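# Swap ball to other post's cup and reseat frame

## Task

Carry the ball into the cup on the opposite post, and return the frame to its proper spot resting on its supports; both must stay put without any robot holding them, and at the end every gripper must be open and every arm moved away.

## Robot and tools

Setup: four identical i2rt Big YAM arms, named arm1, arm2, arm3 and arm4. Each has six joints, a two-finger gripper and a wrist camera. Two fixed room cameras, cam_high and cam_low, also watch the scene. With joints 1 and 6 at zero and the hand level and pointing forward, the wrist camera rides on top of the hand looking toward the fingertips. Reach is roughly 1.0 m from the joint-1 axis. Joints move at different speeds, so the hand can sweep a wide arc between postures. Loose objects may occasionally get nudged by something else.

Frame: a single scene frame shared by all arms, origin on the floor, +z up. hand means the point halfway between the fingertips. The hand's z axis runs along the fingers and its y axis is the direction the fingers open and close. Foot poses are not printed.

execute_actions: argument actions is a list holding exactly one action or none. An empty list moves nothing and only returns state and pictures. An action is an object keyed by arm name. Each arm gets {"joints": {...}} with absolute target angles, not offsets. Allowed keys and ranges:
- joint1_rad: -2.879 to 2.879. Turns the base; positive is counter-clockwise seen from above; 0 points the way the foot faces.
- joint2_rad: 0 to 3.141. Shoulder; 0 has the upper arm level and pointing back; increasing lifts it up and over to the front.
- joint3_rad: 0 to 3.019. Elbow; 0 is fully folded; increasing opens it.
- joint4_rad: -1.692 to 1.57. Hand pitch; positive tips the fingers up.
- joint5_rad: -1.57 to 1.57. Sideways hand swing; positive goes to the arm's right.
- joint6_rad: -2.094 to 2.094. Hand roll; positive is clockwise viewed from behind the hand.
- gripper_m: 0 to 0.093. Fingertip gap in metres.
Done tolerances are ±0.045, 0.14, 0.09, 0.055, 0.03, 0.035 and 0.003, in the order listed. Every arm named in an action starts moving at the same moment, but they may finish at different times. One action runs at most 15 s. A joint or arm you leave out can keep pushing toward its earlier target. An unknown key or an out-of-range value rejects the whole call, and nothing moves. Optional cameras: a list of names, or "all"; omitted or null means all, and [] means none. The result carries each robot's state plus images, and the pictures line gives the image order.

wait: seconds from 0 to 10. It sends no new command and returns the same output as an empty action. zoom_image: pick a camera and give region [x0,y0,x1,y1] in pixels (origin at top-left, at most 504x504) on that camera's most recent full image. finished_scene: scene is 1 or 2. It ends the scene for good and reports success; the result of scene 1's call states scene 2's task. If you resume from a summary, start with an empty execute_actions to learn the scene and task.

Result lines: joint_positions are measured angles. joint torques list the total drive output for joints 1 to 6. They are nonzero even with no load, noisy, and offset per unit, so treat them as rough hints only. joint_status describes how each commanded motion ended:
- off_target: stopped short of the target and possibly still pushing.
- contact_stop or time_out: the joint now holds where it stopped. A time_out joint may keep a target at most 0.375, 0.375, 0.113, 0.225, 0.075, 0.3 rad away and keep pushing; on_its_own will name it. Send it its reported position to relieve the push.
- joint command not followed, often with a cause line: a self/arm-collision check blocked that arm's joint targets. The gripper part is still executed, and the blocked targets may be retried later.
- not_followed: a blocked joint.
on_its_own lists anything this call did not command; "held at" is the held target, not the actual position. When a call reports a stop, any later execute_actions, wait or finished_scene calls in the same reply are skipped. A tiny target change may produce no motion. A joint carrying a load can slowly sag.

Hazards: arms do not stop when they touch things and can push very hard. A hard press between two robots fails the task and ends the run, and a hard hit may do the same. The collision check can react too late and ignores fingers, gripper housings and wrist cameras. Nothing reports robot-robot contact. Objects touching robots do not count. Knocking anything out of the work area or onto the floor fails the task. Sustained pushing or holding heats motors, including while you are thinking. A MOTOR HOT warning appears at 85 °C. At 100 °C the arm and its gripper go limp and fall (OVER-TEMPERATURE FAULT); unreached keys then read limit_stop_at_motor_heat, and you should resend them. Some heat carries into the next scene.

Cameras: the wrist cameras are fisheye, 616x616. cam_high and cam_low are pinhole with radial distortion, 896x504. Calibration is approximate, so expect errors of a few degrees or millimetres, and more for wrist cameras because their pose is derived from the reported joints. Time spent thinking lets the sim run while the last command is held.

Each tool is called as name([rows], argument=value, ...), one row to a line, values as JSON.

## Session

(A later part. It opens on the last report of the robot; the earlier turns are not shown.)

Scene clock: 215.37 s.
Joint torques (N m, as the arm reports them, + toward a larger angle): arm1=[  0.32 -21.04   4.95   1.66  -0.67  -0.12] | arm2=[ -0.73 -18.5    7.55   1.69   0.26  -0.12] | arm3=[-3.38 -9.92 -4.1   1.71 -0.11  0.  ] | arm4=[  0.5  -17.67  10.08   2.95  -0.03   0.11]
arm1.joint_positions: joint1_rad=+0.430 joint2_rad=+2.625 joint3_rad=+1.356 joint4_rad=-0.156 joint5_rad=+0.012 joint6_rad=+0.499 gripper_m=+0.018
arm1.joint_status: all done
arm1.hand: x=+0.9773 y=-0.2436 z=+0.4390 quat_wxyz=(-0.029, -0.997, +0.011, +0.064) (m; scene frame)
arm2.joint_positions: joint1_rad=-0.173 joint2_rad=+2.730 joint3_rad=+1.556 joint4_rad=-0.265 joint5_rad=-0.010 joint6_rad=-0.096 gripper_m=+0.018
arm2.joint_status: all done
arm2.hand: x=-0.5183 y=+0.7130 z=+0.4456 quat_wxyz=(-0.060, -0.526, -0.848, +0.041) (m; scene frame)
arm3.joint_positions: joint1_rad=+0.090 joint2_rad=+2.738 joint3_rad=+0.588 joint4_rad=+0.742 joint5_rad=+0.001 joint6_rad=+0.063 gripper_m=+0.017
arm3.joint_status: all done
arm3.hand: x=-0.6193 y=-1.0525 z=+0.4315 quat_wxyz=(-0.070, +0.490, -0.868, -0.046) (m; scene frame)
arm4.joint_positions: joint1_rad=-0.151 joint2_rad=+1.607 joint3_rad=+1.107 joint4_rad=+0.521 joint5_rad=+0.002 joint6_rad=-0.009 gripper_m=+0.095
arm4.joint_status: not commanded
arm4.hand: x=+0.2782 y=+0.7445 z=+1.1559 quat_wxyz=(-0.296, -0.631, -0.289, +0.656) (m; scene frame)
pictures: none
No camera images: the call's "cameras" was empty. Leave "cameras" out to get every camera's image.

execute_actions([
  {"arm1":{"joints":{"joint1_rad":0.42,"joint2_rad":2.652,"joint3_rad":1.398,"joint4_rad":-0.115,"joint6_rad":0.485}},"arm2":{"joints":{"joint2_rad":2.745,"joint3_rad":1.61,"joint4_rad":-0.215}},"arm3":{"joints":{"joint2_rad":2.78,"joint3_rad":0.618,"joint4_rad":0.768}}},
], cameras=[])

execute_actions([
  {"arm1":{"joints":{"gripper_m":0.07}},"arm2":{"joints":{"gripper_m":0.07}},"arm3":{"joints":{"gripper_m":0.07}}},
], cameras=[])

execute_actions([
  {"arm1":{"joints":{"joint2_rad":2.49,"joint3_rad":1.27,"joint4_rad":-0.2}},"arm2":{"joints":{"joint2_rad":2.59,"joint3_rad":1.47,"joint4_rad":-0.31}},"arm3":{"joints":{"joint2_rad":2.56,"joint3_rad":0.49,"joint4_rad":0.68}}},
], cameras=[])

execute_actions([
  {"arm1":{"joints":{"joint2_rad":2.2,"joint3_rad":1.1,"joint4_rad":-0.36}},"arm2":{"joints":{"joint2_rad":2.28,"joint3_rad":1.25,"joint4_rad":-0.42}},"arm3":{"joints":{"joint2_rad":2.2,"joint3_rad":0.37,"joint4_rad":0.42}}},
], cameras=["cam_high","cam_low"])

Scene clock: 226.37 s.
Joint torques (N m, as the arm reports them, + toward a larger angle): arm1=[ -0.02 -19.85   4.8    1.73  -0.67  -0.13] | arm2=[ -0.58 -17.64   7.05   1.73   0.25  -0.14] | arm3=[-3.36 -9.83 -3.9   1.64 -0.11  0.  ] | arm4=[  0.51 -17.63  10.08   2.95  -0.04   0.12]
arm1.joint_positions: joint1_rad=+0.421 joint2_rad=+2.652 joint3_rad=+1.369 joint4_rad=-0.143 joint5_rad=+0.012 joint6_rad=+0.490 gripper_m=+0.018
arm1.joint_status: all done
arm1.hand: x=+0.9775 y=-0.2383 z=+0.4271 quat_wxyz=(-0.028, -0.998, +0.011, +0.063) (m; scene frame)
arm2.joint_positions: joint1_rad=-0.173 joint2_rad=+2.758 joint3_rad=+1.567 joint4_rad=-0.249 joint5_rad=-0.010 joint6_rad=-0.097 gripper_m=+0.018
arm2.joint_status: all done
arm2.hand: x=-0.5195 y=+0.7160 z=+0.4329 quat_wxyz=(-0.060, -0.525, -0.848, +0.041) (m; scene frame)
arm3.joint_positions: joint1_rad=+0.090 joint2_rad=+2.776 joint3_rad=+0.623 joint4_rad=+0.751 joint5_rad=+0.001 joint6_rad=+0.062 gripper_m=+0.017
arm3.joint_status: all done
arm3.hand: x=-0.6178 y=-1.0496 z=+0.4182 quat_wxyz=(-0.072, +0.490, -0.867, -0.048) (m; scene frame)
arm4.joint_positions: joint1_rad=-0.151 joint2_rad=+1.607 joint3_rad=+1.107 joint4_rad=+0.521 joint5_rad=+0.002 joint6_rad=-0.009 gripper_m=+0.095
arm4.joint_status: not commanded
arm4.hand: x=+0.2782 y=+0.7445 z=+1.1559 quat_wxyz=(-0.296, -0.631, -0.289, +0.656) (m; scene frame)
pictures: none
No camera images: the call's "cameras" was empty. Leave "cameras" out to get every camera's image.

Scene clock: 227.03 s.
Joint torques (N m, as the arm reports them, + toward a larger angle): arm1=[ -0.09 -20.13   4.01   1.38  -0.29  -0.13] | arm2=[  0.14 -17.93   5.54   1.3    0.03  -0.1 ] | arm3=[-3.3  -9.91 -3.9   1.34 -0.11  0.04] | arm4=[  0.48 -17.66  10.07   2.94  -0.04   0.12]
arm1.joint_positions: joint1_rad=+0.421 joint2_rad=+2.652 joint3_rad=+1.382 joint4_rad=-0.132 joint5_rad=+0.003 joint6_rad=+0.490 gripper_m=+0.070
arm1.joint_status: all done
arm1.hand: x=+0.9684 y=-0.2445 z=+0.4294 quat_wxyz=(-0.037, -0.997, +0.010, +0.072) (m; scene frame)
arm2.joint_positions: joint1_rad=-0.173 joint2_rad=+2.758 joint3_rad=+1.589 joint4_rad=-0.232 joint5_rad=-0.005 joint6_rad=-0.099 gripper_m=+0.070
arm2.joint_status: all done
arm2.hand: x=-0.5143 y=+0.6997 z=+0.4377 quat_wxyz=(-0.073, -0.523, -0.847, +0.055) (m; scene frame)
arm3.joint_positions: joint1_rad=+0.090 joint2_rad=+2.776 joint3_rad=+0.623 joint4_rad=+0.757 joint5_rad=+0.001 joint6_rad=+0.060 gripper_m=+0.070
arm3.joint_status: all done
arm3.hand: x=-0.6171 y=-1.0483 z=+0.4185 quat_wxyz=(-0.075, +0.491, -0.867, -0.049) (m; scene frame)
arm4.joint_positions: joint1_rad=-0.151 joint2_rad=+1.607 joint3_rad=+1.107 joint4_rad=+0.521 joint5_rad=+0.002 joint6_rad=-0.009 gripper_m=+0.095
arm4.joint_status: not commanded
arm4.hand: x=+0.2782 y=+0.7445 z=+1.1559 quat_wxyz=(-0.296, -0.631, -0.289, +0.656) (m; scene frame)
pictures: none
No camera images: the call's "cameras" was empty. Leave "cameras" out to get every camera's image.

Scene clock: 228.13 s.
Joint torques (N m, as the arm reports them, + toward a larger angle): arm1=[ -0.08 -19.1    3.39   0.36  -0.29  -0.13] | arm2=[ -0.34 -18.18   4.2    0.27   0.03  -0.09] | arm3=[ -3.33 -10.41  -3.63   0.7   -0.11   0.03] | arm4=[  0.49 -17.7   10.08   2.95  -0.04   0.12]
arm1.joint_positions: joint1_rad=+0.421 joint2_rad=+2.486 joint3_rad=+1.266 joint4_rad=-0.190 joint5_rad=+0.003 joint6_rad=+0.490 gripper_m=+0.070
arm1.joint_status: all done
arm1.hand: x=+0.9752 y=-0.2409 z=+0.4945 quat_wxyz=(-0.036, -0.997, +0.010, +0.069) (m; scene frame)
arm2.joint_positions: joint1_rad=-0.173 joint2_rad=+2.605 joint3_rad=+1.467 joint4_rad=-0.298 joint5_rad=-0.005 joint6_rad=-0.100 gripper_m=+0.070
arm2.joint_status: all done
arm2.hand: x=-0.5194 y=+0.7136 z=+0.4976 quat_wxyz=(-0.059, -0.524, -0.848, +0.045) (m; scene frame)
arm3.joint_positions: joint1_rad=+0.090 joint2_rad=+2.566 joint3_rad=+0.498 joint4_rad=+0.684 joint5_rad=+0.001 joint6_rad=+0.060 gripper_m=+0.070
arm3.joint_status: all done
arm3.hand: x=-0.6135 y=-1.0415 z=+0.4796 quat_wxyz=(-0.080, +0.490, -0.866, -0.053) (m; scene frame)
arm4.joint_positions: joint1_rad=-0.151 joint2_rad=+1.607 joint3_rad=+1.107 joint4_rad=+0.521 joint5_rad=+0.002 joint6_rad=-0.009 gripper_m=+0.095
arm4.joint_status: not commanded
arm4.hand: x=+0.2782 y=+0.7445 z=+1.1559 quat_wxyz=(-0.296, -0.631, -0.289, +0.656) (m; scene frame)
pictures: none
No camera images: the call's "cameras" was empty. Leave "cameras" out to get every camera's image.

Scene clock: 229.40 s.
Joint torques (N m, as the arm reports them, + toward a larger angle): arm1=[ -0.09 -15.89   4.53   0.37  -0.29  -0.12] | arm2=[ -0.34 -14.46   5.08   0.49   0.03  -0.1 ] | arm3=[-3.35 -9.75 -1.69  0.52 -0.12  0.03] | arm4=[  0.48 -17.65  10.07   2.94  -0.04   0.12]
arm1.joint_positions: joint1_rad=+0.421 joint2_rad=+2.180 joint3_rad=+1.093 joint4_rad=-0.350 joint5_rad=+0.003 joint6_rad=+0.490 gripper_m=+0.070
arm1.joint_status: all done
arm1.hand: x=+1.0009 y=-0.2274 z=+0.6087 quat_wxyz=(-0.029, -0.998, +0.010, +0.056) (m; scene frame)
arm2.joint_positions: joint1_rad=-0.173 joint2_rad=+2.270 joint3_rad=+1.245 joint4_rad=-0.411 joint5_rad=-0.005 joint6_rad=-0.100 gripper_m=+0.070
arm2.joint_status: all done
arm2.hand: x=-0.5290 y=+0.7402 z=+0.6281 quat_wxyz=(-0.059, -0.524, -0.848, +0.045) (m; scene frame)
arm3.joint_positions: joint1_rad=+0.090 joint2_rad=+2.207 joint3_rad=+0.373 joint4_rad=+0.427 joint5_rad=+0.001 joint6_rad=+0.060 gripper_m=+0.070
arm3.joint_status: all done
arm3.hand: x=-0.6127 y=-1.0404 z=+0.5605 quat_wxyz=(-0.070, +0.491, -0.867, -0.046) (m; scene frame)
arm4.joint_positions: joint1_rad=-0.151 joint2_rad=+1.607 joint3_rad=+1.107 joint4_rad=+0.521 joint5_rad=+0.002 joint6_rad=-0.009 gripper_m=+0.095
arm4.joint_status: not commanded
arm4.hand: x=+0.2782 y=+0.7445 z=+1.1559 quat_wxyz=(-0.296, -0.631, -0.289, +0.656) (m; scene frame)
pictures: cam_high, cam_low
Images, in order (width x height): cam_high 896x504, cam_low 896x504.

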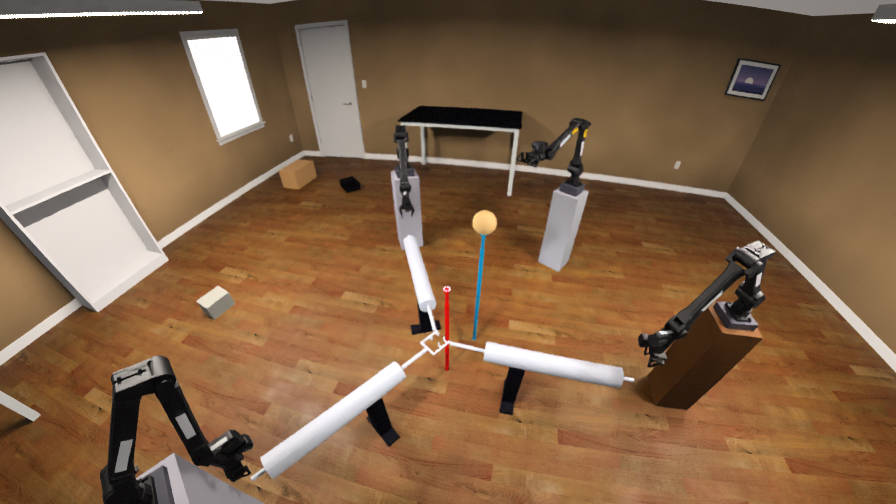

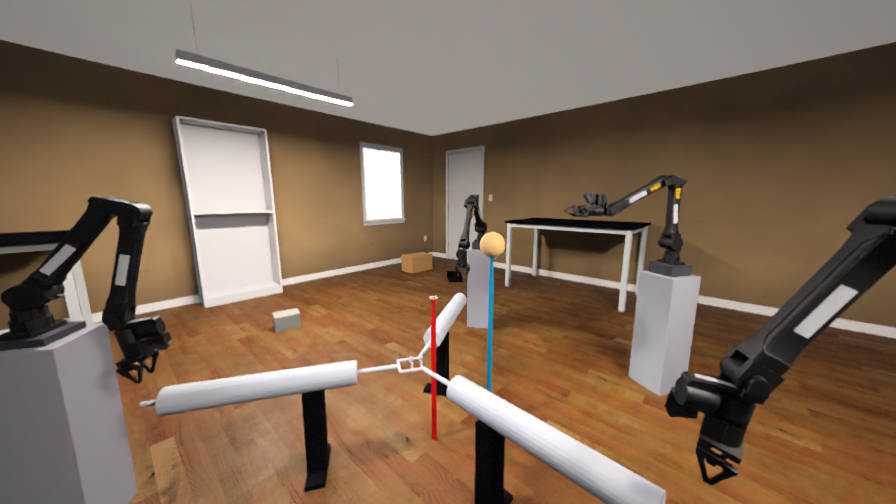

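finished_scene(scene=2)

The scene is finished: the task was done.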